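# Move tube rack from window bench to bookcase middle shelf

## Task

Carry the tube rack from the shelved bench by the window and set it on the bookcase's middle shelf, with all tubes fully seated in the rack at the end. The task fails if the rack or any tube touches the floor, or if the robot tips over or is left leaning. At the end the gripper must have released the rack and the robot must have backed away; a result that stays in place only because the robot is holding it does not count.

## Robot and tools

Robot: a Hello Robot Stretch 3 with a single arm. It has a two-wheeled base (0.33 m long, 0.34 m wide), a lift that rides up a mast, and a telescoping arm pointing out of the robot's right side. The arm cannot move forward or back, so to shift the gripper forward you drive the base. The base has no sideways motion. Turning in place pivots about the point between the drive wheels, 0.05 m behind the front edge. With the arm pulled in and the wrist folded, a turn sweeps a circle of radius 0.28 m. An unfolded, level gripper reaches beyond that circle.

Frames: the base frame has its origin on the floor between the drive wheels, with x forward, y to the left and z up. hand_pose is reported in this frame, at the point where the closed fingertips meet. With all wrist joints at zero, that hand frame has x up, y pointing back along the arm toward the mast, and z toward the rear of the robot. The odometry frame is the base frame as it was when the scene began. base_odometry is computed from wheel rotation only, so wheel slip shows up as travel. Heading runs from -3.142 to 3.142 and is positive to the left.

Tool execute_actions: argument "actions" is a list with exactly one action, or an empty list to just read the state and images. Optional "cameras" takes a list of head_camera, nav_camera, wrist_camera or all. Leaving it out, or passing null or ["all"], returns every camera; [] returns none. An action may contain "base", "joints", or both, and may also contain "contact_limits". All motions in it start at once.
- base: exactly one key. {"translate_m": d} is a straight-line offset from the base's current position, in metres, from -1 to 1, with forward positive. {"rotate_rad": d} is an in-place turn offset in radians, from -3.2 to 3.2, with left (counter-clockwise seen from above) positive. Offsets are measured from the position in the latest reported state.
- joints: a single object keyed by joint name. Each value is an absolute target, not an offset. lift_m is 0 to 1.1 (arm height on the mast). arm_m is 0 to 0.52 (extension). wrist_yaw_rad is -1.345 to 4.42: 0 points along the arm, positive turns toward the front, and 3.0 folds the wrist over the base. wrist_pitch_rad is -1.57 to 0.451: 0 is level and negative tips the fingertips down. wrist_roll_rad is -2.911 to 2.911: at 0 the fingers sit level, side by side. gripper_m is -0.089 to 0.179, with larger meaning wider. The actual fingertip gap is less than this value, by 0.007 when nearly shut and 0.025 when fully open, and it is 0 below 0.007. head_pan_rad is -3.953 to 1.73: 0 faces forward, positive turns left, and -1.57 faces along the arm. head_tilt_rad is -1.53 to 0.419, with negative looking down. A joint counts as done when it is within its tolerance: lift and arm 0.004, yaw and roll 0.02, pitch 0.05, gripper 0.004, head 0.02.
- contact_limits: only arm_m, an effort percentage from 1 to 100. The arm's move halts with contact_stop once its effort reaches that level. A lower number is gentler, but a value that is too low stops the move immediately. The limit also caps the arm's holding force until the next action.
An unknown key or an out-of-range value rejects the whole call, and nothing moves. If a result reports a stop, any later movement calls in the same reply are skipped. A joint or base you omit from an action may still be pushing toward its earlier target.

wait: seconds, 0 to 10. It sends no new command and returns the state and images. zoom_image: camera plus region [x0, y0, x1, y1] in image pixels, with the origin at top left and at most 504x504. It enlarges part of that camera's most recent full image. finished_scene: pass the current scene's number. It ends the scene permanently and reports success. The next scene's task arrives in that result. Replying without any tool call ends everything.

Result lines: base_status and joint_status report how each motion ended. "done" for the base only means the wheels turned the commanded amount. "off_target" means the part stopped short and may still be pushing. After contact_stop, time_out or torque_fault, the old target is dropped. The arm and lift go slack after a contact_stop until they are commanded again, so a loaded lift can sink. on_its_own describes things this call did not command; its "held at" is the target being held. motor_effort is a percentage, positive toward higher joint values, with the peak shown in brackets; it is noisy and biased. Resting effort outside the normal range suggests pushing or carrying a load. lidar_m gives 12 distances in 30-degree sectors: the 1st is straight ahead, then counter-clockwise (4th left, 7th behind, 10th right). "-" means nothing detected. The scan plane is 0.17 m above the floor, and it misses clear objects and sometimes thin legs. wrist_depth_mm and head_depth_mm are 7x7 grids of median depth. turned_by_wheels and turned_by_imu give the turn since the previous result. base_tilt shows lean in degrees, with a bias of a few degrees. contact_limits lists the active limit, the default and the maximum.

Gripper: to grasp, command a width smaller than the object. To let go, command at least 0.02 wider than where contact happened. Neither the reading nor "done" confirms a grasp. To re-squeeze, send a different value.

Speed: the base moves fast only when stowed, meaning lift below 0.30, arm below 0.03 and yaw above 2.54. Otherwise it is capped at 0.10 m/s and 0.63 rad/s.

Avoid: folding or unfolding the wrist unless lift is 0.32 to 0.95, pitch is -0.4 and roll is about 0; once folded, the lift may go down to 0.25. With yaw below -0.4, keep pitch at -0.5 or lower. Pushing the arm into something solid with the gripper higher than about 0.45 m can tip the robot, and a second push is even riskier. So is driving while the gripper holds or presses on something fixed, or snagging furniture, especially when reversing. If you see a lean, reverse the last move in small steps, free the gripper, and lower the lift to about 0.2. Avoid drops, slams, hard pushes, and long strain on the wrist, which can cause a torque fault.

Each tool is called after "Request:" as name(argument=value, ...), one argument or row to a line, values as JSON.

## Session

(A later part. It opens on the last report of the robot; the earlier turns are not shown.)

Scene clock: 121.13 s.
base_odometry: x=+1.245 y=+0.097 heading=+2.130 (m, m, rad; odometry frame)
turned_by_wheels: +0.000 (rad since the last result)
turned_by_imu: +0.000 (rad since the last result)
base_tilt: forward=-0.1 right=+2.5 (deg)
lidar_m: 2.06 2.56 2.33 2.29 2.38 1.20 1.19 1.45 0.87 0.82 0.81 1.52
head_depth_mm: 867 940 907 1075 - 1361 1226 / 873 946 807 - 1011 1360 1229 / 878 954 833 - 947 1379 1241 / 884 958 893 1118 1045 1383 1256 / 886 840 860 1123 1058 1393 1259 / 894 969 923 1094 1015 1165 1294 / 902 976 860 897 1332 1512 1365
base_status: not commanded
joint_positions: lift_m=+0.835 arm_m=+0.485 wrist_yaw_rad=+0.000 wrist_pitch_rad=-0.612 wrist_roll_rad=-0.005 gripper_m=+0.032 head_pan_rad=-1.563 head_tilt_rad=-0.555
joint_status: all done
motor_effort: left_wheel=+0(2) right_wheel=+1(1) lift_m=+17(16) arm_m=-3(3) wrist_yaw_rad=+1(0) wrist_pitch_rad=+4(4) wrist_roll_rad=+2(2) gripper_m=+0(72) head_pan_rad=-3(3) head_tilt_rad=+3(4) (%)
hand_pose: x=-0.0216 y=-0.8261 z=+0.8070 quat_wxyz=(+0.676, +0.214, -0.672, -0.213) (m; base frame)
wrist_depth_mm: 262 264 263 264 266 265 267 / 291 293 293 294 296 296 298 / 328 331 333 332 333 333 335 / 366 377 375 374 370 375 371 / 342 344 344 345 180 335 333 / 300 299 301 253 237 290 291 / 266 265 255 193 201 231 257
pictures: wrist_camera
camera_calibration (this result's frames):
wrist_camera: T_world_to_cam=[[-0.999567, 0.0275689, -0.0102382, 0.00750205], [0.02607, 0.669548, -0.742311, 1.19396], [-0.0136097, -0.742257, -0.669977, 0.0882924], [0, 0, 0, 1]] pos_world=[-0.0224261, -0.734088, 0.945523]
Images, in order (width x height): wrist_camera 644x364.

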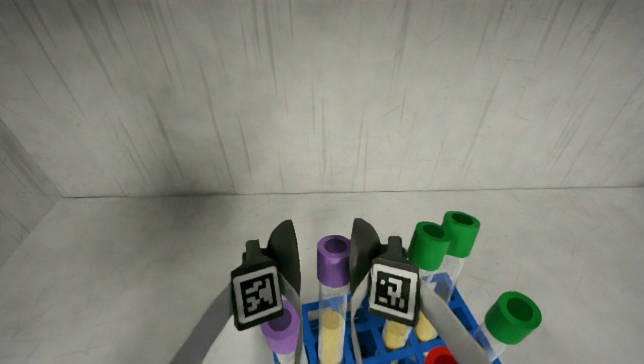

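Request:
execute_actions(
  actions=[
    {"joints":{"lift_m":0.88}},
  ],
  cameras=[],
)

Request:
execute_actions(
  actions=[
    {"base":{"translate_m":-0.068},"joints":{"arm_m":0.515,"gripper_m":0.06}},
  ],
  cameras=[],
)

Request:
execute_actions(
  actions=[
    {"joints":{"lift_m":0.835}},
  ],
  cameras=["wrist_camera"],
)

Request:
execute_actions(
  actions=[
    {"joints":{"gripper_m":0.032}},
  ],
  cameras=[],
)

Request:
execute_actions(
  actions=[
    {"base":{"translate_m":0.018},"joints":{"arm_m":0.497}},
  ],
  cameras=["wrist_camera"],
)

Request:
execute_actions(
  actions=[
    {"joints":{"gripper_m":0.06}},
  ],
  cameras=["wrist_camera"],
)

Scene clock: 122.60 s.
base_odometry: x=+1.245 y=+0.097 heading=+2.130 (m, m, rad; odometry frame)
turned_by_wheels: +0.000 (rad since the last result)
turned_by_imu: +0.000 (rad since the last result)
base_tilt: forward=+0.0 right=+2.6 (deg)
lidar_m: 2.06 2.56 2.32 2.29 2.38 1.20 1.20 1.45 0.87 0.82 0.81 1.53
head_depth_mm: 868 940 842 - 987 1355 1229 / 870 943 830 1122 1027 1360 1229 / 879 948 834 1123 944 1373 1238 / 883 957 893 1120 1046 1380 1257 / 890 840 861 1125 1058 1384 1260 / 893 975 924 1092 1015 1169 1292 / 903 980 855 897 1331 1507 1366
base_status: not commanded
joint_positions: lift_m=+0.880 arm_m=+0.485 wrist_yaw_rad=+0.000 wrist_pitch_rad=-0.613 wrist_roll_rad=-0.005 gripper_m=+0.032 head_pan_rad=-1.563 head_tilt_rad=-0.555
joint_status: all done
motor_effort: left_wheel=-1(1) right_wheel=+1(1) lift_m=+25(25) arm_m=-3(3) wrist_yaw_rad=+2(1) wrist_pitch_rad=+4(4) wrist_roll_rad=+2(2) gripper_m=+0(0) head_pan_rad=-4(3) head_tilt_rad=+3(3) (%)
hand_pose: x=-0.0216 y=-0.8259 z=+0.8512 quat_wxyz=(+0.676, +0.214, -0.672, -0.213) (m; base frame)
wrist_depth_mm: 263 264 263 264 265 266 267 / 293 294 294 294 294 295 296 / 330 330 330 331 332 332 336 / 367 381 382 381 383 384 388 / 372 404 400 400 393 389 387 / 345 346 350 332 205 339 337 / 308 308 298 253 242 301 299
pictures: none
No camera images: the call's "cameras" was empty. Leave "cameras" out to get every camera's image.

Scene clock: 124.37 s.
base_odometry: x=+1.281 y=+0.039 heading=+2.130 (m, m, rad; odometry frame)
turned_by_wheels: +0.000 (rad since the last result)
turned_by_imu: +0.001 (rad since the last result)
base_tilt: forward=-0.1 right=+2.8 (deg)
lidar_m: 2.78 2.61 2.33 2.30 1.59 1.13 1.13 1.45 0.84 0.82 0.83 1.52
head_depth_mm: 865 937 840 - 1003 1353 1220 / 870 942 859 1116 1029 1366 1231 / 877 940 833 1127 941 1373 1240 / 881 958 892 1118 975 1385 1255 / 886 949 901 1122 1055 1390 1267 / 894 936 860 1127 1060 1319 1254 / 900 974 931 977 972 1460 1370
base_status: done
joint_positions: lift_m=+0.880 arm_m=+0.515 wrist_yaw_rad=+0.000 wrist_pitch_rad=-0.614 wrist_roll_rad=-0.005 gripper_m=+0.060 head_pan_rad=-1.563 head_tilt_rad=-0.555
joint_status: all done
motor_effort: left_wheel=+0(5) right_wheel=+1(4) lift_m=+26(26) arm_m=+2(2) wrist_yaw_rad=+0(0) wrist_pitch_rad=+4(4) wrist_roll_rad=+2(1) gripper_m=+1(78) head_pan_rad=-4(3) head_tilt_rad=+3(3) (%)
hand_pose: x=-0.0216 y=-0.8553 z=+0.8512 quat_wxyz=(+0.676, +0.214, -0.672, -0.213) (m; base frame)
wrist_depth_mm: 234 235 235 237 236 237 237 / 260 262 261 263 263 264 266 / 293 293 294 295 296 297 299 / 339 338 340 340 340 343 343 / 381 383 384 384 382 378 378 / 348 347 - 343 - 339 336 / 307 308 297 183 300 300 298
pictures: none
No camera images: the call's "cameras" was empty. Leave "cameras" out to get every camera's image.

Scene clock: 125.60 s.
base_odometry: x=+1.281 y=+0.039 heading=+2.130 (m, m, rad; odometry frame)
turned_by_wheels: +0.000 (rad since the last result)
turned_by_imu: +0.000 (rad since the last result)
base_tilt: forward=-0.1 right=+2.7 (deg)
lidar_m: 2.76 2.61 2.33 2.30 1.59 1.13 1.13 1.45 0.84 0.82 0.84 1.52
head_depth_mm: 866 934 844 1075 - 1355 1223 / 873 941 792 1117 1033 1365 1236 / 873 940 806 - 945 1374 1239 / 882 956 891 1112 981 1380 1257 / 886 957 898 1125 1056 1384 1265 / 891 937 859 1129 1065 1322 1255 / 898 975 930 976 968 1452 1365
base_status: not commanded
joint_positions: lift_m=+0.835 arm_m=+0.515 wrist_yaw_rad=+0.000 wrist_pitch_rad=-0.614 wrist_roll_rad=-0.005 gripper_m=+0.060 head_pan_rad=-1.563 head_tilt_rad=-0.555
joint_status: all done
motor_effort: left_wheel=+0(0) right_wheel=+1(1) lift_m=+17(25) arm_m=+2(2) wrist_yaw_rad=+0(1) wrist_pitch_rad=+4(4) wrist_roll_rad=+2(2) gripper_m=+1(1) head_pan_rad=-3(3) head_tilt_rad=+4(3) (%)
hand_pose: x=-0.0216 y=-0.8553 z=+0.8067 quat_wxyz=(+0.676, +0.214, -0.672, -0.214) (m; base frame)
wrist_depth_mm: 236 235 235 237 236 237 238 / 260 261 262 261 263 264 266 / 294 296 294 296 295 299 298 / 336 339 339 340 343 345 344 / 345 345 348 337 344 333 332 / 300 299 - 152 - 291 289 / 265 263 221 216 259 259 258
pictures: wrist_camera
camera_calibration (this result's frames):
wrist_camera: T_world_to_cam=[[-0.999567, 0.0275822, -0.0102005, 0.00828512], [0.0260697, 0.670574, -0.741384, 1.21343], [-0.0136088, -0.741329, -0.671003, 0.0680526], [0, 0, 0, 1]] pos_world=[-0.022426, -0.763472, 0.945364]
Images, in order (width x height): wrist_camera 644x364.

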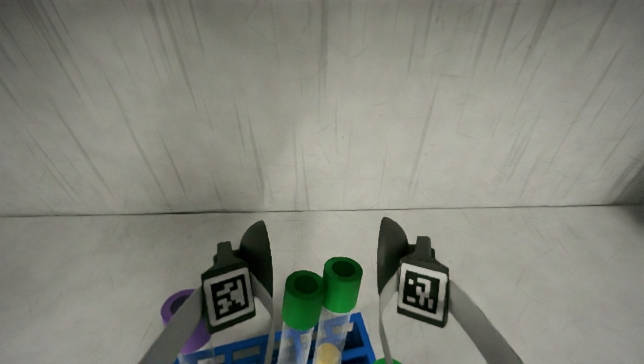

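Scene clock: 126.37 s.
base_odometry: x=+1.281 y=+0.039 heading=+2.130 (m, m, rad; odometry frame)
turned_by_wheels: +0.000 (rad since the last result)
turned_by_imu: +0.000 (rad since the last result)
base_tilt: forward=+0.0 right=+2.7 (deg)
lidar_m: 2.78 2.61 2.33 2.30 1.58 1.13 1.13 1.45 0.84 0.82 0.84 1.53
head_depth_mm: 865 938 845 1078 - 1357 1226 / 868 945 794 1120 1029 1365 1231 / 876 943 809 - 945 1369 1229 / 880 958 891 1111 979 1380 1252 / 885 952 902 1127 1055 1385 1262 / 892 940 860 1133 1064 1318 1255 / 900 974 928 977 970 1452 1375
base_status: not commanded
joint_positions: lift_m=+0.835 arm_m=+0.515 wrist_yaw_rad=+0.000 wrist_pitch_rad=-0.614 wrist_roll_rad=-0.005 gripper_m=+0.032 head_pan_rad=-1.563 head_tilt_rad=-0.555
joint_status: all done
motor_effort: left_wheel=-1(0) right_wheel=+1(1) lift_m=+17(17) arm_m=+2(2) wrist_yaw_rad=+1(0) wrist_pitch_rad=+4(4) wrist_roll_rad=+2(2) gripper_m=-4(77) head_pan_rad=-4(3) head_tilt_rad=+4(4) (%)
hand_pose: x=-0.0216 y=-0.8553 z=+0.8067 quat_wxyz=(+0.676, +0.214, -0.672, -0.214) (m; base frame)
wrist_depth_mm: 235 235 235 237 237 237 238 / 261 262 262 263 263 264 265 / 293 294 294 295 298 298 299 / 338 336 339 340 342 344 342 / 346 345 342 342 348 335 333 / 300 298 305 152 299 292 289 / 265 263 251 219 255 258 256
pictures: none
No camera images: the call's "cameras" was empty. Leave "cameras" out to get every camera's image.

Scene clock: 127.63 s.
base_odometry: x=+1.272 y=+0.054 heading=+2.130 (m, m, rad; odometry frame)
turned_by_wheels: +0.000 (rad since the last result)
turned_by_imu: +0.000 (rad since the last result)
base_tilt: forward=+0.0 right=+2.7 (deg)
lidar_m: 2.75 2.60 2.32 2.29 2.32 1.15 1.14 1.45 0.85 0.82 0.83 1.53
head_depth_mm: 868 938 909 1076 - 1342 1225 / 873 943 825 - 1031 1358 1234 / 877 941 823 - 941 1364 1238 / 882 957 889 1109 1042 1388 1251 / 888 944 861 1124 1055 1390 1262 / 893 958 921 1112 1062 1258 1268 / 898 976 886 928 977 1507 1375
base_status: done
joint_positions: lift_m=+0.835 arm_m=+0.497 wrist_yaw_rad=+0.000 wrist_pitch_rad=-0.612 wrist_roll_rad=-0.005 gripper_m=+0.032 head_pan_rad=-1.563 head_tilt_rad=-0.555
joint_status: all done
motor_effort: left_wheel=-1(4) right_wheel=+1(6) lift_m=+17(16) arm_m=-3(3) wrist_yaw_rad=+1(1) wrist_pitch_rad=+4(4) wrist_roll_rad=+2(2) gripper_m=+0(4) head_pan_rad=-4(3) head_tilt_rad=+3(3) (%)
hand_pose: x=-0.0216 y=-0.8381 z=+0.8070 quat_wxyz=(+0.676, +0.214, -0.672, -0.213) (m; base frame)
wrist_depth_mm: 251 251 252 252 253 253 255 / 279 279 281 280 281 284 283 / 312 317 316 317 317 318 319 / 358 361 363 362 364 364 364 / 345 345 342 345 338 333 334 / 300 298 218 279 299 292 290 / 265 263 222 205 149 257 257
pictures: wrist_camera
camera_calibration (this result's frames):
wrist_camera: T_world_to_cam=[[-0.999567, 0.0275672, -0.0102438, 0.00783695], [0.02607, 0.669383, -0.74246, 1.20202], [-0.0136105, -0.742406, -0.669812, 0.0791227], [0, 0, 0, 1]] pos_world=[-0.0224262, -0.746088, 0.945531]
Images, in order (width x height): wrist_camera 644x364.

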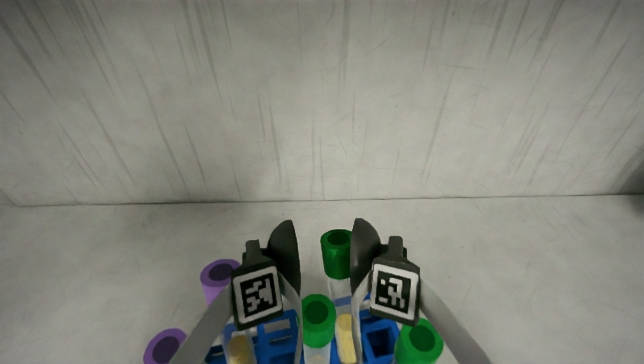

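Scene clock: 128.40 s.
base_odometry: x=+1.272 y=+0.054 heading=+2.130 (m, m, rad; odometry frame)
turned_by_wheels: +0.000 (rad since the last result)
turned_by_imu: +0.000 (rad since the last result)
base_tilt: forward=+0.0 right=+2.9 (deg)
lidar_m: 2.76 2.60 2.32 2.29 2.33 1.15 1.15 1.44 0.85 0.82 0.83 1.53
head_depth_mm: 868 937 911 1076 - 1343 1221 / 873 946 822 - 1030 1365 1229 / 878 938 823 - 944 1367 1235 / 884 959 890 1109 1042 1388 1256 / 886 941 860 1125 1055 1393 1264 / 895 959 922 1111 1062 1262 1268 / 901 980 883 927 989 1506 1372
base_status: not commanded
joint_positions: lift_m=+0.835 arm_m=+0.497 wrist_yaw_rad=+0.000 wrist_pitch_rad=-0.613 wrist_roll_rad=-0.005 gripper_m=+0.060 head_pan_rad=-1.563 head_tilt_rad=-0.555
joint_status: all done
motor_effort: left_wheel=-1(2) right_wheel=+1(1) lift_m=+17(17) arm_m=-3(2) wrist_yaw_rad=+1(0) wrist_pitch_rad=+4(4) wrist_roll_rad=+2(2) gripper_m=+0(78) head_pan_rad=-3(4) head_tilt_rad=+3(3) (%)
hand_pose: x=-0.0216 y=-0.8380 z=+0.8069 quat_wxyz=(+0.676, +0.214, -0.672, -0.213) (m; base frame)
wrist_depth_mm: 251 251 251 251 254 254 255 / 280 281 280 280 282 282 282 / 314 315 319 317 318 320 320 / 361 362 364 366 365 365 366 / 346 343 354 338 348 334 333 / 301 299 - 288 - 291 289 / 264 265 213 200 210 257 257
pictures: wrist_camera
camera_calibration (this result's frames):
wrist_camera: T_world_to_cam=[[-0.999567, 0.0275714, -0.0102294, 0.00782552], [0.0260695, 0.669794, -0.74209, 1.20193], [-0.0136089, -0.742035, -0.670223, 0.07976], [0, 0, 0, 1]] pos_world=[-0.022426, -0.746073, 0.945473]
Images, in order (width x height): wrist_camera 644x364.

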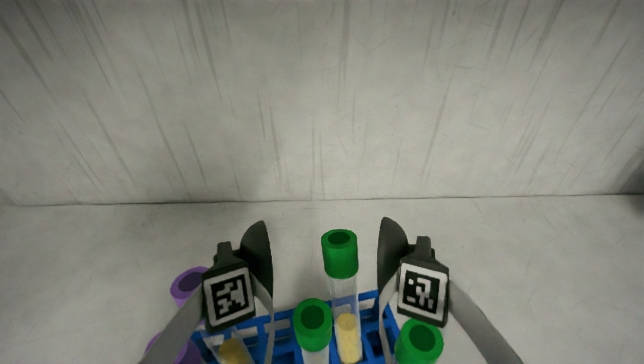

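Request:
execute_actions(
  actions=[
    {"base":{"translate_m":-0.006},"joints":{"arm_m":0.52,"gripper_m":0.032}},
  ],
  cameras=[],
)

Request:
execute_actions(
  actions=[
    {"joints":{"gripper_m":0.012}},
  ],
  cameras=["wrist_camera"],
)

Request:
execute_actions(
  actions=[
    {"joints":{"arm_m":0.5}},
  ],
  cameras=[],
)

Request:
execute_actions(
  actions=[
    {"joints":{"gripper_m":0.035}},
  ],
  cameras=[],
)

Request:
execute_actions(
  actions=[
    {"joints":{"lift_m":0.88}},
  ],
  cameras=[],
)

Request:
execute_actions(
  actions=[
    {"joints":{"arm_m":0.2}},
  ],
  cameras=[],
)

Request:
execute_actions(
  actions=[
    {"joints":{"lift_m":0.62,"wrist_pitch_rad":0.1,"gripper_m":0.17}},
  ],
  cameras=["wrist_camera","head_camera"],
)

Scene clock: 129.93 s.
base_odometry: x=+1.275 y=+0.049 heading=+2.130 (m, m, rad; odometry frame)
turned_by_wheels: +0.000 (rad since the last result)
turned_by_imu: +0.000 (rad since the last result)
base_tilt: forward=+0.0 right=+2.7 (deg)
lidar_m: 2.75 2.61 2.33 2.29 2.32 1.14 1.14 1.45 0.84 0.82 0.83 1.53
head_depth_mm: 869 940 908 1078 - 1342 1228 / 870 941 793 1121 1031 1361 1231 / 876 942 806 - 944 1371 1233 / 880 957 892 1112 992 1386 1258 / 888 952 864 1123 1056 1380 1260 / 893 950 920 1129 1064 1281 1267 / 896 976 897 948 994 1481 1363
base_status: done
joint_positions: lift_m=+0.835 arm_m=+0.520 wrist_yaw_rad=+0.000 wrist_pitch_rad=-0.613 wrist_roll_rad=-0.005 gripper_m=+0.032 head_pan_rad=-1.563 head_tilt_rad=-0.555
joint_status: all done
motor_effort: left_wheel=+0(7) right_wheel=+1(3) lift_m=+17(17) arm_m=+2(1) wrist_yaw_rad=+1(1) wrist_pitch_rad=+4(4) wrist_roll_rad=+2(2) gripper_m=+0(78) head_pan_rad=-3(3) head_tilt_rad=+3(3) (%)
hand_pose: x=-0.0216 y=-0.8604 z=+0.8068 quat_wxyz=(+0.676, +0.214, -0.672, -0.213) (m; base frame)
wrist_depth_mm: 229 231 231 231 232 232 233 / 256 256 258 257 257 258 260 / 288 289 289 291 291 292 293 / 331 333 332 332 333 336 336 / 347 343 342 343 338 332 332 / 301 296 302 151 301 289 290 / 266 253 255 225 252 259 257
pictures: none
No camera images: the call's "cameras" was empty. Leave "cameras" out to get every camera's image.

Scene clock: 130.63 s.
base_odometry: x=+1.275 y=+0.049 heading=+2.130 (m, m, rad; odometry frame)
turned_by_wheels: +0.000 (rad since the last result)
turned_by_imu: +0.000 (rad since the last result)
base_tilt: forward=+0.1 right=+2.8 (deg)
lidar_m: 2.76 2.60 2.33 2.30 2.32 1.14 1.14 1.44 0.85 0.82 0.83 1.53
head_depth_mm: 864 939 911 1077 - 1341 1223 / 871 947 793 1116 1029 1369 1231 / 875 944 809 - 941 1375 1239 / 881 957 892 1111 986 1384 1258 / 888 950 864 1121 1053 1389 1264 / 893 949 918 1129 1065 1279 1267 / 896 978 899 949 991 1485 1372
base_status: not commanded
joint_positions: lift_m=+0.835 arm_m=+0.520 wrist_yaw_rad=+0.000 wrist_pitch_rad=-0.613 wrist_roll_rad=-0.005 gripper_m=+0.012 head_pan_rad=-1.563 head_tilt_rad=-0.555
joint_status: all done
motor_effort: left_wheel=-1(1) right_wheel=+1(1) lift_m=+17(17) arm_m=+2(2) wrist_yaw_rad=+0(1) wrist_pitch_rad=+4(4) wrist_roll_rad=+2(2) gripper_m=-4(72) head_pan_rad=-3(3) head_tilt_rad=+4(4) (%)
hand_pose: x=-0.0216 y=-0.8604 z=+0.8068 quat_wxyz=(+0.676, +0.214, -0.672, -0.213) (m; base frame)
wrist_depth_mm: 230 229 231 231 231 234 234 / 257 255 257 257 259 260 261 / 288 288 288 291 291 292 295 / 331 331 332 333 335 336 340 / 346 344 343 350 337 333 331 / 299 298 295 150 299 290 289 / 266 251 256 238 252 258 258
pictures: wrist_camera
camera_calibration (this result's frames):
wrist_camera: T_world_to_cam=[[-0.999567, 0.0275808, -0.0102107, 0.0084321], [0.026069, 0.670172, -0.741748, 1.21687], [-0.013615, -0.741693, -0.670601, 0.0637148], [0, 0, 0, 1]] pos_world=[-0.0224265, -0.768485, 0.94542]
Images, in order (width x height): wrist_camera 644x364.

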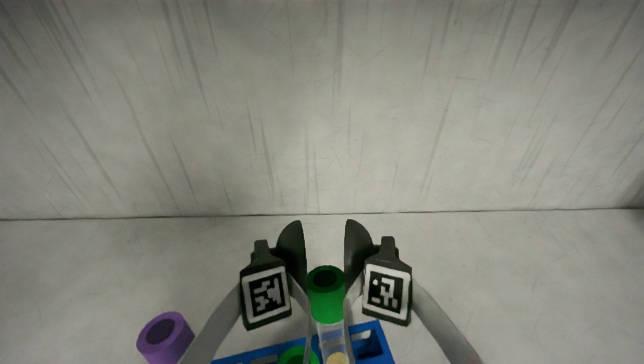

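Scene clock: 131.67 s.
base_odometry: x=+1.275 y=+0.049 heading=+2.130 (m, m, rad; odometry frame)
turned_by_wheels: +0.000 (rad since the last result)
turned_by_imu: +0.000 (rad since the last result)
base_tilt: forward=+0.0 right=+2.6 (deg)
lidar_m: 2.76 2.59 2.32 2.30 2.31 1.14 1.14 1.44 0.84 0.82 0.83 1.53
head_depth_mm: 868 938 912 1076 - 1344 1226 / 870 945 824 - 1027 1361 1230 / 877 940 809 - 947 1368 1237 / 882 956 888 1118 992 1384 1258 / 887 951 863 1123 1053 1380 1261 / 892 950 921 1126 1063 1278 1268 / 900 978 901 948 991 1487 1375
base_status: not commanded
joint_positions: lift_m=+0.835 arm_m=+0.500 wrist_yaw_rad=+0.000 wrist_pitch_rad=-0.611 wrist_roll_rad=-0.005 gripper_m=+0.012 head_pan_rad=-1.563 head_tilt_rad=-0.555
joint_status: all done
motor_effort: left_wheel=+0(0) right_wheel=+1(1) lift_m=+17(16) arm_m=-2(3) wrist_yaw_rad=+1(1) wrist_pitch_rad=+3(4) wrist_roll_rad=+2(2) gripper_m=-4(4) head_pan_rad=-3(3) head_tilt_rad=+4(3) (%)
hand_pose: x=-0.0216 y=-0.8413 z=+0.8072 quat_wxyz=(+0.676, +0.213, -0.672, -0.213) (m; base frame)
wrist_depth_mm: 248 248 247 250 250 249 252 / 277 276 277 278 280 280 281 / 309 312 313 311 314 314 316 / 356 357 356 360 363 363 358 / 344 345 344 350 337 335 332 / 301 298 297 150 300 291 289 / 266 258 212 196 147 258 258
pictures: none
No camera images: the call's "cameras" was empty. Leave "cameras" out to get every camera's image.

Scene clock: 132.37 s.
base_odometry: x=+1.275 y=+0.049 heading=+2.130 (m, m, rad; odometry frame)
turned_by_wheels: +0.000 (rad since the last result)
turned_by_imu: +0.000 (rad since the last result)
base_tilt: forward=+0.2 right=+2.8 (deg)
lidar_m: 2.76 2.60 2.33 2.30 2.32 1.14 1.14 1.44 0.84 0.82 0.83 1.53
head_depth_mm: 871 940 909 1076 - 1343 1224 / 870 944 823 - 1036 1360 1234 / 877 941 810 - 943 1373 1240 / 879 955 892 1113 994 1381 1254 / 889 952 863 1124 1059 1381 1262 / 894 948 920 1131 1064 1274 1268 / 897 976 900 946 993 1490 1362
base_status: not commanded
joint_positions: lift_m=+0.835 arm_m=+0.500 wrist_yaw_rad=+0.000 wrist_pitch_rad=-0.613 wrist_roll_rad=-0.005 gripper_m=+0.035 head_pan_rad=-1.563 head_tilt_rad=-0.555
joint_status: all done
motor_effort: left_wheel=+0(0) right_wheel=+1(1) lift_m=+16(17) arm_m=-3(3) wrist_yaw_rad=+0(0) wrist_pitch_rad=+4(4) wrist_roll_rad=+2(2) gripper_m=+1(75) head_pan_rad=-3(3) head_tilt_rad=+3(2) (%)
hand_pose: x=-0.0216 y=-0.8410 z=+0.8069 quat_wxyz=(+0.676, +0.214, -0.672, -0.213) (m; base frame)
wrist_depth_mm: 248 247 248 250 250 251 252 / 276 275 279 277 278 279 280 / 311 310 313 315 315 315 318 / 356 359 359 359 360 364 363 / 348 343 347 342 343 336 335 / 300 299 297 294 300 290 288 / 264 261 224 161 177 259 257
pictures: none
No camera images: the call's "cameras" was empty. Leave "cameras" out to get every camera's image.

Scene clock: 133.60 s.
base_odometry: x=+1.275 y=+0.049 heading=+2.130 (m, m, rad; odometry frame)
turned_by_wheels: +0.000 (rad since the last result)
turned_by_imu: +0.000 (rad since the last result)
base_tilt: forward=+0.3 right=+2.6 (deg)
lidar_m: 2.76 2.60 2.33 2.30 2.32 1.15 1.14 1.44 0.85 0.82 0.83 1.53
head_depth_mm: 866 939 847 - 1004 1357 1223 / 872 942 861 1114 1027 1363 1226 / 875 942 827 1124 944 1370 1231 / 883 958 889 1119 992 1377 1253 / 888 950 866 1123 1053 1391 1263 / 893 949 919 1131 1064 1276 1267 / 898 978 899 945 990 1488 1368
base_status: not commanded
joint_positions: lift_m=+0.880 arm_m=+0.500 wrist_yaw_rad=+0.000 wrist_pitch_rad=-0.614 wrist_roll_rad=-0.005 gripper_m=+0.035 head_pan_rad=-1.563 head_tilt_rad=-0.555
joint_status: all done
motor_effort: left_wheel=-1(1) right_wheel=+1(1) lift_m=+25(27) arm_m=-3(2) wrist_yaw_rad=+1(1) wrist_pitch_rad=+4(4) wrist_roll_rad=+2(1) gripper_m=+0(0) head_pan_rad=-3(4) head_tilt_rad=+3(3) (%)
hand_pose: x=-0.0216 y=-0.8409 z=+0.8512 quat_wxyz=(+0.676, +0.214, -0.672, -0.213) (m; base frame)
wrist_depth_mm: 248 248 248 249 250 251 252 / 275 277 276 279 278 280 281 / 313 312 314 314 316 316 317 / 354 356 358 359 363 362 364 / 389 391 397 394 396 390 389 / 350 346 349 343 349 338 337 / 308 306 299 254 294 302 297
pictures: none
No camera images: the call's "cameras" was empty. Leave "cameras" out to get every camera's image.

Scene clock: 137.03 s.
base_odometry: x=+1.275 y=+0.049 heading=+2.130 (m, m, rad; odometry frame)
turned_by_wheels: +0.000 (rad since the last result)
turned_by_imu: +0.000 (rad since the last result)
base_tilt: forward=+0.1 right=+2.7 (deg)
lidar_m: 2.76 2.60 2.33 2.29 2.32 1.14 1.14 1.44 0.85 0.82 0.83 1.53
head_depth_mm: 868 938 849 1084 - 1356 1224 / 870 946 858 1086 - 1388 1232 / 878 944 830 1095 - 1368 1227 / 882 959 890 1115 969 1381 1254 / 888 950 865 1120 1056 1383 1273 / 895 948 924 1131 1065 1274 1271 / 897 977 899 946 989 1486 1377
base_status: not commanded
joint_positions: lift_m=+0.880 arm_m=+0.200 wrist_yaw_rad=+0.000 wrist_pitch_rad=-0.614 wrist_roll_rad=-0.005 gripper_m=+0.035 head_pan_rad=-1.563 head_tilt_rad=-0.555
joint_status: all done
motor_effort: left_wheel=+0(0) right_wheel=+1(1) lift_m=+26(26) arm_m=-2(5) wrist_yaw_rad=+0(0) wrist_pitch_rad=+4(4) wrist_roll_rad=+2(2) gripper_m=+1(0) head_pan_rad=-4(4) head_tilt_rad=+3(3) (%)
hand_pose: x=-0.0216 y=-0.5408 z=+0.8512 quat_wxyz=(+0.676, +0.214, -0.672, -0.214) (m; base frame)
wrist_depth_mm: 454 528 521 532 532 533 435 / 450 582 585 587 588 584 443 / 450 572 574 454 560 554 441 / 444 478 471 422 464 460 441 / 914 607 873 903 888 660 909 / - 696 965 955 955 728 - / 982 929 837 856 838 917 962
pictures: none
No camera images: the call's "cameras" was empty. Leave "cameras" out to get every camera's image.

Scene clock: 140.23 s.
base_odometry: x=+1.275 y=+0.049 heading=+2.130 (m, m, rad; odometry frame)
turned_by_wheels: +0.000 (rad since the last result)
turned_by_imu: +0.000 (rad since the last result)
base_tilt: forward=+0.0 right=+2.7 (deg)
lidar_m: 2.76 2.60 2.33 2.30 2.32 1.15 1.14 1.44 0.85 0.82 0.83 1.53
head_depth_mm: 865 940 846 1098 1021 1355 1277 / 871 946 858 1103 1027 1366 - / 877 941 834 1095 943 1369 - / 880 957 889 1112 981 1400 1254 / 888 949 865 1123 1057 1383 1262 / 893 952 922 1127 1065 1279 1268 / 899 978 900 946 990 1483 1368
base_status: not commanded
joint_positions: lift_m=+0.620 arm_m=+0.200 wrist_yaw_rad=+0.000 wrist_pitch_rad=+0.077 wrist_roll_rad=-0.005 gripper_m=+0.170 head_pan_rad=-1.563 head_tilt_rad=-0.555
joint_status: all done
motor_effort: left_wheel=-1(0) right_wheel=+1(1) lift_m=+17(24) arm_m=-3(3) wrist_yaw_rad=+1(1) wrist_pitch_rad=+7(6) wrist_roll_rad=+2(2) gripper_m=+0(85) head_pan_rad=-3(4) head_tilt_rad=+4(4) (%)
hand_pose: x=-0.0215 y=-0.6026 z=+0.7546 quat_wxyz=(+0.709, -0.027, -0.705, +0.027) (m; base frame)
wrist_depth_mm: 447 522 529 537 549 549 439 / 450 559 570 566 564 565 441 / 454 566 578 568 568 564 442 / 443 577 573 573 567 570 446 / 448 568 555 364 578 574 431 / 366 354 323 315 334 328 335 / 393 584 590 588 585 584 470
pictures: head_camera (sideways: a quarter turn clockwise sets it upright), wrist_camera
camera_calibration (this result's frames):
head_camera: T_world_to_cam=[[0.0408237, 0.520219, -0.853056, 1.13098], [0.996946, 0.0356831, 0.0694703, -0.0904609], [0.0665795, -0.853287, -0.517174, 0.626083], [0, 0, 0, 1]] pos_world=[0.00232958, -0.0509002, 1.29487]
wrist_camera: T_world_to_cam=[[-0.999584, 0.0143406, -0.0250269, 0.00410046], [0.0256484, 0.0449309, -0.998661, 0.822447], [-0.0131969, -0.998887, -0.04528, -0.406937], [0, 0, 0, 1]] pos_world=[-0.022366, -0.443496, 0.803022]
Images, in order (width x height): head_camera 896x504, wrist_camera 644x364.

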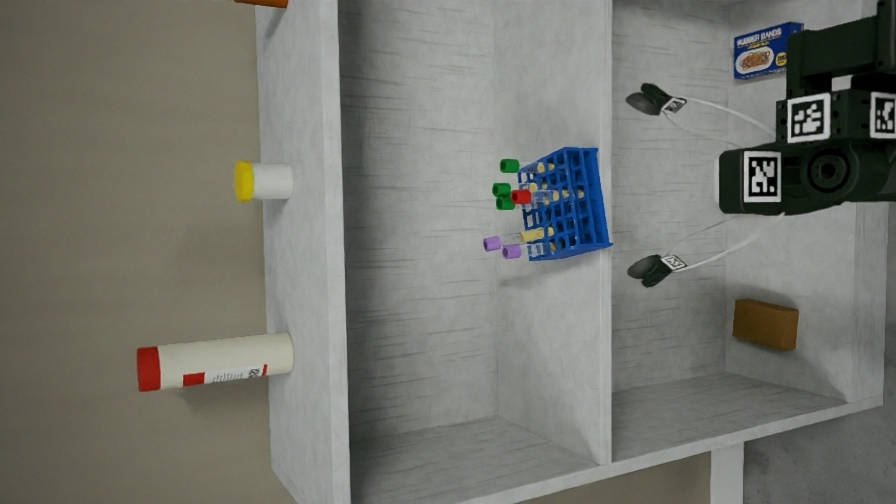

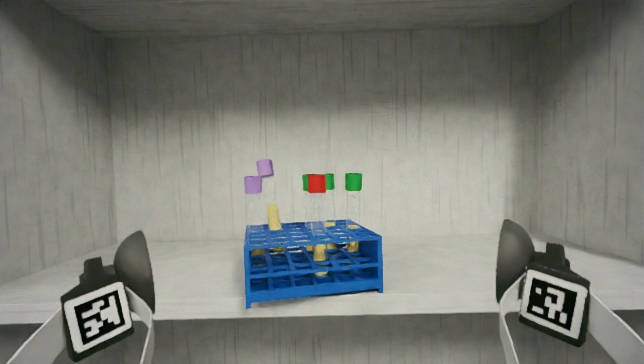

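Request:
execute_actions(
  actions=[
    {"base":{"translate_m":0.07},"joints":{"lift_m":0.88,"wrist_pitch_rad":-0.6,"gripper_m":0.035}},
  ],
  cameras=[],
)

Request:
execute_actions(
  actions=[
    {"joints":{"arm_m":0.505}},
  ],
  cameras=[],
)

Request:
execute_actions(
  actions=[
    {"joints":{"lift_m":0.838}},
  ],
  cameras=["wrist_camera"],
)

Request:
execute_actions(
  actions=[
    {"joints":{"gripper_m":0.012}},
  ],
  cameras=[],
)

Request:
execute_actions(
  actions=[
    {"base":{"translate_m":-0.014},"joints":{"arm_m":0.488}},
  ],
  cameras=[],
)

Request:
execute_actions(
  actions=[
    {"joints":{"gripper_m":0.035}},
  ],
  cameras=["wrist_camera"],
)

Request:
execute_actions(
  actions=[
    {"joints":{"lift_m":0.88}},
  ],
  cameras=[],
)

Request:
execute_actions(
  actions=[
    {"joints":{"arm_m":0.2}},
  ],
  cameras=["head_camera"],
)

Scene clock: 143.70 s.
base_odometry: x=+1.238 y=+0.109 heading=+2.129 (m, m, rad; odometry frame)
turned_by_wheels: +0.000 (rad since the last result)
turned_by_imu: +0.000 (rad since the last result)
base_tilt: forward=-0.2 right=+2.9 (deg)
lidar_m: 2.04 2.54 2.32 2.28 2.41 1.65 1.21 1.45 0.88 0.82 0.81 1.53
head_depth_mm: 868 940 911 1079 - 1356 1228 / 872 938 829 1084 - 1398 1226 / 879 954 874 1095 - 1382 1235 / 884 956 884 1117 1047 1381 1254 / 892 836 860 1121 1053 1382 1264 / 899 974 918 1046 981 1201 1302 / 899 978 1032 1141 1331 1513 1373
base_status: done
joint_positions: lift_m=+0.880 arm_m=+0.200 wrist_yaw_rad=+0.000 wrist_pitch_rad=-0.613 wrist_roll_rad=-0.005 gripper_m=+0.035 head_pan_rad=-1.563 head_tilt_rad=-0.555
joint_status: all done
motor_effort: left_wheel=-1(5) right_wheel=+1(7) lift_m=+26(28) arm_m=-2(3) wrist_yaw_rad=+1(1) wrist_pitch_rad=+4(6) wrist_roll_rad=+2(2) gripper_m=+0(83) head_pan_rad=-4(3) head_tilt_rad=+3(2) (%)
hand_pose: x=-0.0216 y=-0.5409 z=+0.8513 quat_wxyz=(+0.676, +0.214, -0.672, -0.213) (m; base frame)
wrist_depth_mm: 370 506 527 527 528 536 515 / 369 538 600 590 593 596 527 / 394 529 575 547 543 563 512 / 783 467 472 434 435 463 456 / 946 529 814 896 888 786 554 / - - 812 969 939 799 - / 958 972 840 865 850 855 956
pictures: none
No camera images: the call's "cameras" was empty. Leave "cameras" out to get every camera's image.

Scene clock: 147.17 s.
base_odometry: x=+1.238 y=+0.109 heading=+2.129 (m, m, rad; odometry frame)
turned_by_wheels: +0.000 (rad since the last result)
turned_by_imu: +0.000 (rad since the last result)
base_tilt: forward=+0.0 right=+2.8 (deg)
lidar_m: 2.04 2.54 2.33 2.28 2.41 1.64 1.21 1.45 0.88 0.83 0.81 1.53
head_depth_mm: 869 941 848 - 1004 1353 1222 / 875 937 830 1122 984 1363 1227 / 880 955 871 1126 970 1376 1245 / 884 959 884 1120 1046 1381 1253 / 890 837 859 1125 1059 1376 1255 / 893 968 921 1046 984 1203 1306 / 901 974 1026 1145 1334 1511 1373
base_status: not commanded
joint_positions: lift_m=+0.880 arm_m=+0.505 wrist_yaw_rad=+0.000 wrist_pitch_rad=-0.614 wrist_roll_rad=-0.005 gripper_m=+0.035 head_pan_rad=-1.563 head_tilt_rad=-0.555
joint_status: all done
motor_effort: left_wheel=+0(0) right_wheel=+1(1) lift_m=+26(26) arm_m=+2(5) wrist_yaw_rad=+0(1) wrist_pitch_rad=+4(4) wrist_roll_rad=+1(2) gripper_m=+0(0) head_pan_rad=-3(3) head_tilt_rad=+3(3) (%)
hand_pose: x=-0.0216 y=-0.8453 z=+0.8512 quat_wxyz=(+0.676, +0.214, -0.672, -0.213) (m; base frame)
wrist_depth_mm: 245 245 246 247 246 248 248 / 273 273 274 274 274 276 276 / 307 308 309 309 311 310 311 / 342 351 354 357 357 358 358 / 361 389 388 389 391 391 388 / 339 347 350 342 349 339 337 / 310 306 298 301 262 299 300
pictures: none
No camera images: the call's "cameras" was empty. Leave "cameras" out to get every camera's image.

Scene clock: 148.37 s.
base_odometry: x=+1.238 y=+0.109 heading=+2.129 (m, m, rad; odometry frame)
turned_by_wheels: +0.000 (rad since the last result)
turned_by_imu: +0.000 (rad since the last result)
base_tilt: forward=-0.1 right=+2.8 (deg)
lidar_m: 2.05 2.54 2.32 2.28 2.42 1.65 1.21 1.45 0.88 0.83 0.81 1.53
head_depth_mm: 866 942 911 1076 - 1351 1223 / 876 940 792 1120 985 1363 1231 / 879 952 806 - 970 1378 1245 / 884 962 885 1117 1047 1385 1257 / 889 836 860 1124 1053 1379 1266 / 897 970 921 1051 981 1205 1302 / 899 980 1030 1142 1335 1516 1369
base_status: not commanded
joint_positions: lift_m=+0.838 arm_m=+0.505 wrist_yaw_rad=+0.000 wrist_pitch_rad=-0.614 wrist_roll_rad=-0.005 gripper_m=+0.035 head_pan_rad=-1.563 head_tilt_rad=-0.555
joint_status: all done
motor_effort: left_wheel=-1(1) right_wheel=+1(1) lift_m=+17(24) arm_m=+1(2) wrist_yaw_rad=+1(1) wrist_pitch_rad=+4(4) wrist_roll_rad=+2(2) gripper_m=+0(0) head_pan_rad=-4(3) head_tilt_rad=+3(4) (%)
hand_pose: x=-0.0216 y=-0.8453 z=+0.8097 quat_wxyz=(+0.676, +0.214, -0.672, -0.214) (m; base frame)
wrist_depth_mm: 245 245 246 246 247 248 248 / 273 275 273 274 274 276 276 / 307 308 307 310 309 311 313 / 344 351 354 354 357 355 361 / 338 347 351 346 346 337 335 / 303 300 305 282 303 294 293 / 268 267 260 208 212 208 259
pictures: wrist_camera
camera_calibration (this result's frames):
wrist_camera: T_world_to_cam=[[-0.999568, 0.0275826, -0.0101986, 0.00803812], [0.0260691, 0.670608, -0.741354, 1.20893], [-0.0136092, -0.741299, -0.671037, 0.0775346], [0, 0, 0, 1]] pos_world=[-0.022426, -0.753467, 0.948359]
Images, in order (width x height): wrist_camera 644x364.

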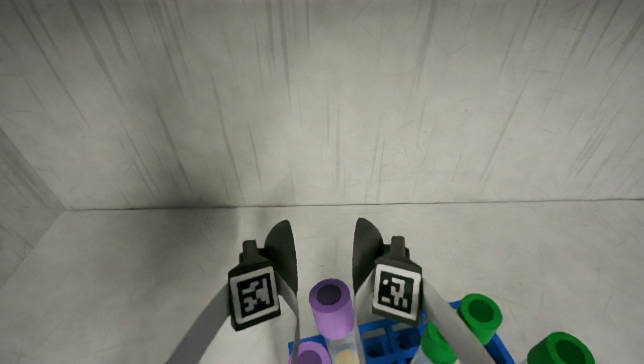

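Scene clock: 149.07 s.
base_odometry: x=+1.238 y=+0.109 heading=+2.129 (m, m, rad; odometry frame)
turned_by_wheels: +0.000 (rad since the last result)
turned_by_imu: +0.000 (rad since the last result)
base_tilt: forward=+0.0 right=+2.8 (deg)
lidar_m: 2.04 2.54 2.32 2.28 2.42 1.65 1.21 1.44 0.88 0.83 0.80 1.53
head_depth_mm: 868 939 911 1079 - 1353 1221 / 874 938 792 1120 990 1364 1230 / 880 956 809 - 967 1370 1243 / 883 959 881 1116 1046 1375 1252 / 888 839 859 1126 1055 1385 1267 / 894 974 916 1049 984 1206 1297 / 902 978 1029 1138 1330 1520 1372
base_status: not commanded
joint_positions: lift_m=+0.838 arm_m=+0.505 wrist_yaw_rad=+0.000 wrist_pitch_rad=-0.614 wrist_roll_rad=-0.005 gripper_m=+0.012 head_pan_rad=-1.563 head_tilt_rad=-0.555
joint_status: all done
motor_effort: left_wheel=+0(0) right_wheel=+1(1) lift_m=+17(17) arm_m=+2(2) wrist_yaw_rad=+1(1) wrist_pitch_rad=+4(4) wrist_roll_rad=+2(2) gripper_m=+0(74) head_pan_rad=-3(4) head_tilt_rad=+3(3) (%)
hand_pose: x=-0.0216 y=-0.8453 z=+0.8097 quat_wxyz=(+0.676, +0.214, -0.672, -0.214) (m; base frame)
wrist_depth_mm: 245 245 246 245 247 248 248 / 274 273 273 274 275 276 277 / 308 307 310 310 310 314 312 / 344 351 352 356 354 358 361 / 340 347 345 354 342 337 336 / 300 302 301 - 303 294 293 / 268 266 265 198 212 207 259
pictures: none
No camera images: the call's "cameras" was empty. Leave "cameras" out to get every camera's image.

Scene clock: 150.03 s.
base_odometry: x=+1.245 y=+0.097 heading=+2.129 (m, m, rad; odometry frame)
turned_by_wheels: +0.000 (rad since the last result)
turned_by_imu: +0.000 (rad since the last result)
base_tilt: forward=+0.0 right=+2.7 (deg)
lidar_m: 2.06 2.55 2.33 2.28 2.38 1.20 1.19 1.44 0.87 0.82 0.81 1.53
head_depth_mm: 865 940 913 1078 - 1362 1222 / 869 942 807 - 1008 1363 1230 / 879 954 834 - 948 1378 1240 / 884 958 891 1114 1047 1384 1257 / 886 840 860 1123 1054 1388 1260 / 893 970 923 1096 1017 1168 1295 / 898 974 860 896 1330 1514 1374
base_status: done
joint_positions: lift_m=+0.838 arm_m=+0.488 wrist_yaw_rad=+0.000 wrist_pitch_rad=-0.614 wrist_roll_rad=-0.005 gripper_m=+0.012 head_pan_rad=-1.563 head_tilt_rad=-0.555
joint_status: all done
motor_effort: left_wheel=-1(6) right_wheel=+0(3) lift_m=+17(17) arm_m=-3(7) wrist_yaw_rad=+1(1) wrist_pitch_rad=+4(4) wrist_roll_rad=+2(2) gripper_m=+0(0) head_pan_rad=-4(4) head_tilt_rad=+3(3) (%)
hand_pose: x=-0.0216 y=-0.8288 z=+0.8097 quat_wxyz=(+0.676, +0.214, -0.672, -0.214) (m; base frame)
wrist_depth_mm: 260 259 259 263 261 264 265 / 288 291 292 292 291 292 294 / 327 328 328 329 329 331 333 / 365 374 378 377 373 371 371 / 345 348 346 355 341 337 335 / 303 300 301 - 171 295 296 / 269 267 259 157 214 205 259
pictures: none
No camera images: the call's "cameras" was empty. Leave "cameras" out to get every camera's image.

Scene clock: 150.73 s.
base_odometry: x=+1.245 y=+0.097 heading=+2.129 (m, m, rad; odometry frame)
turned_by_wheels: +0.000 (rad since the last result)
turned_by_imu: +0.000 (rad since the last result)
base_tilt: forward=-0.1 right=+2.8 (deg)
lidar_m: 2.06 2.55 2.33 2.28 2.38 1.20 1.19 1.45 0.88 0.82 0.81 1.53
head_depth_mm: 867 943 911 1077 - 1351 1220 / 871 942 809 - 1009 1361 1235 / 880 952 833 - 947 1381 1237 / 884 958 892 1116 1049 1391 1259 / 887 843 857 1123 1056 1381 1263 / 893 967 925 1090 1014 1169 1295 / 901 981 859 896 1333 1517 1374
base_status: not commanded
joint_positions: lift_m=+0.838 arm_m=+0.488 wrist_yaw_rad=+0.000 wrist_pitch_rad=-0.614 wrist_roll_rad=-0.005 gripper_m=+0.035 head_pan_rad=-1.563 head_tilt_rad=-0.555
joint_status: all done
motor_effort: left_wheel=-1(1) right_wheel=+0(0) lift_m=+16(17) arm_m=-3(3) wrist_yaw_rad=+1(0) wrist_pitch_rad=+4(4) wrist_roll_rad=+2(2) gripper_m=+1(75) head_pan_rad=-3(4) head_tilt_rad=+3(3) (%)
hand_pose: x=-0.0216 y=-0.8288 z=+0.8097 quat_wxyz=(+0.676, +0.214, -0.672, -0.214) (m; base frame)
wrist_depth_mm: 260 261 261 260 261 262 263 / 289 288 290 291 293 293 293 / 326 327 327 329 330 332 330 / 363 375 377 375 376 371 370 / 345 348 350 340 346 339 337 / 302 301 304 298 171 294 291 / 268 266 258 156 208 198 260
pictures: wrist_camera
camera_calibration (this result's frames):
wrist_camera: T_world_to_cam=[[-0.999567, 0.0275828, -0.0101988, 0.00758525], [0.0260695, 0.67061, -0.741352, 1.19791], [-0.0136092, -0.741297, -0.671039, 0.0897197], [0, 0, 0, 1]] pos_world=[-0.022426, -0.737033, 0.948358]
Images, in order (width x height): wrist_camera 644x364.

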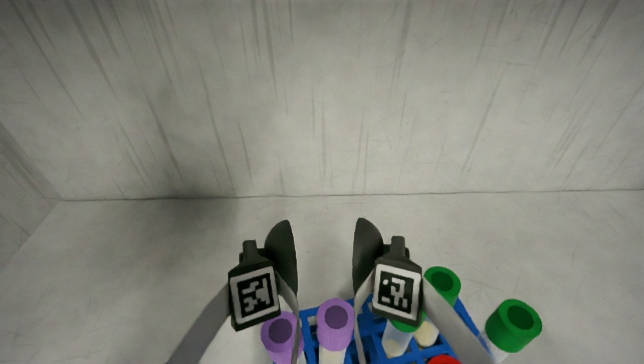

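Scene clock: 151.93 s.
base_odometry: x=+1.245 y=+0.097 heading=+2.129 (m, m, rad; odometry frame)
turned_by_wheels: +0.000 (rad since the last result)
turned_by_imu: +0.000 (rad since the last result)
base_tilt: forward=+0.1 right=+2.7 (deg)
lidar_m: 2.06 2.55 2.32 2.29 2.39 1.20 1.20 1.45 0.87 0.83 0.81 1.53
head_depth_mm: 865 938 844 - 989 1353 1223 / 872 944 830 1124 1025 1356 1228 / 878 953 833 1102 948 1377 1241 / 882 960 890 1118 1046 1387 1260 / 888 841 861 1123 1054 1386 1258 / 895 971 921 1095 1014 1169 1301 / 901 980 857 902 1338 1512 1370
base_status: not commanded
joint_positions: lift_m=+0.880 arm_m=+0.488 wrist_yaw_rad=+0.000 wrist_pitch_rad=-0.614 wrist_roll_rad=-0.005 gripper_m=+0.035 head_pan_rad=-1.563 head_tilt_rad=-0.555
joint_status: all done
motor_effort: left_wheel=-1(1) right_wheel=+0(0) lift_m=+26(30) arm_m=-2(3) wrist_yaw_rad=+0(1) wrist_pitch_rad=+4(4) wrist_roll_rad=+2(2) gripper_m=+1(0) head_pan_rad=-3(3) head_tilt_rad=+4(4) (%)
hand_pose: x=-0.0216 y=-0.8288 z=+0.8512 quat_wxyz=(+0.676, +0.214, -0.672, -0.214) (m; base frame)
wrist_depth_mm: 260 260 260 262 262 264 263 / 289 289 291 292 293 294 294 / 326 326 327 328 331 331 333 / 358 376 380 376 378 381 385 / 373 397 403 394 399 390 387 / 343 346 350 343 349 341 337 / 308 306 298 253 235 302 298
pictures: none
No camera images: the call's "cameras" was empty. Leave "cameras" out to get every camera's image.

Scene clock: 155.27 s.
base_odometry: x=+1.245 y=+0.097 heading=+2.129 (m, m, rad; odometry frame)
turned_by_wheels: +0.000 (rad since the last result)
turned_by_imu: +0.000 (rad since the last result)
base_tilt: forward=+0.0 right=+2.8 (deg)
lidar_m: 2.06 2.55 2.32 2.28 2.39 1.20 1.19 1.45 0.87 0.82 0.81 1.52
head_depth_mm: 870 942 913 1083 - 1351 1220 / 872 944 829 1086 - 1394 1234 / 877 951 870 1097 - 1374 1246 / 885 960 892 1116 1047 1385 1260 / 886 839 858 1125 1056 1385 1259 / 895 970 924 1099 1012 1165 1300 / 901 977 860 898 1326 1516 1367
base_status: not commanded
joint_positions: lift_m=+0.880 arm_m=+0.200 wrist_yaw_rad=+0.000 wrist_pitch_rad=-0.614 wrist_roll_rad=-0.005 gripper_m=+0.035 head_pan_rad=-1.563 head_tilt_rad=-0.555
joint_status: all done
motor_effort: left_wheel=-1(0) right_wheel=+0(0) lift_m=+26(26) arm_m=-2(7) wrist_yaw_rad=+1(0) wrist_pitch_rad=+4(4) wrist_roll_rad=+2(2) gripper_m=+0(0) head_pan_rad=-4(3) head_tilt_rad=+3(3) (%)
hand_pose: x=-0.0216 y=-0.5408 z=+0.8511 quat_wxyz=(+0.676, +0.214, -0.672, -0.214) (m; base frame)
wrist_depth_mm: 386 522 527 531 527 537 504 / 385 562 590 584 599 603 508 / 395 536 579 461 564 559 505 / 778 470 472 423 437 463 456 / 959 551 843 893 882 765 534 / - 700 862 986 987 779 - / 973 946 856 857 839 843 944
pictures: head_camera (sideways: a quarter turn clockwise sets it upright)
camera_calibration (this result's frames):
head_camera: T_world_to_cam=[[0.0408244, 0.520219, -0.853056, 1.13098], [0.996946, 0.0356818, 0.0694703, -0.0904609], [0.0665784, -0.853287, -0.517174, 0.626083], [0, 0, 0, 1]] pos_world=[0.00232951, -0.0509002, 1.29487]
Images, in order (width x height): head_camera 896x504.

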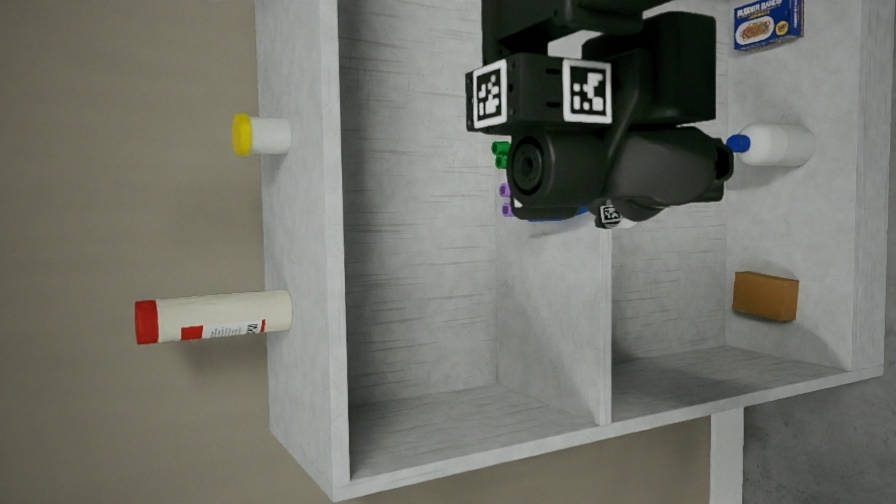

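Request:
finished_scene(
  scene=1,
)

The scene is finished: the task was done.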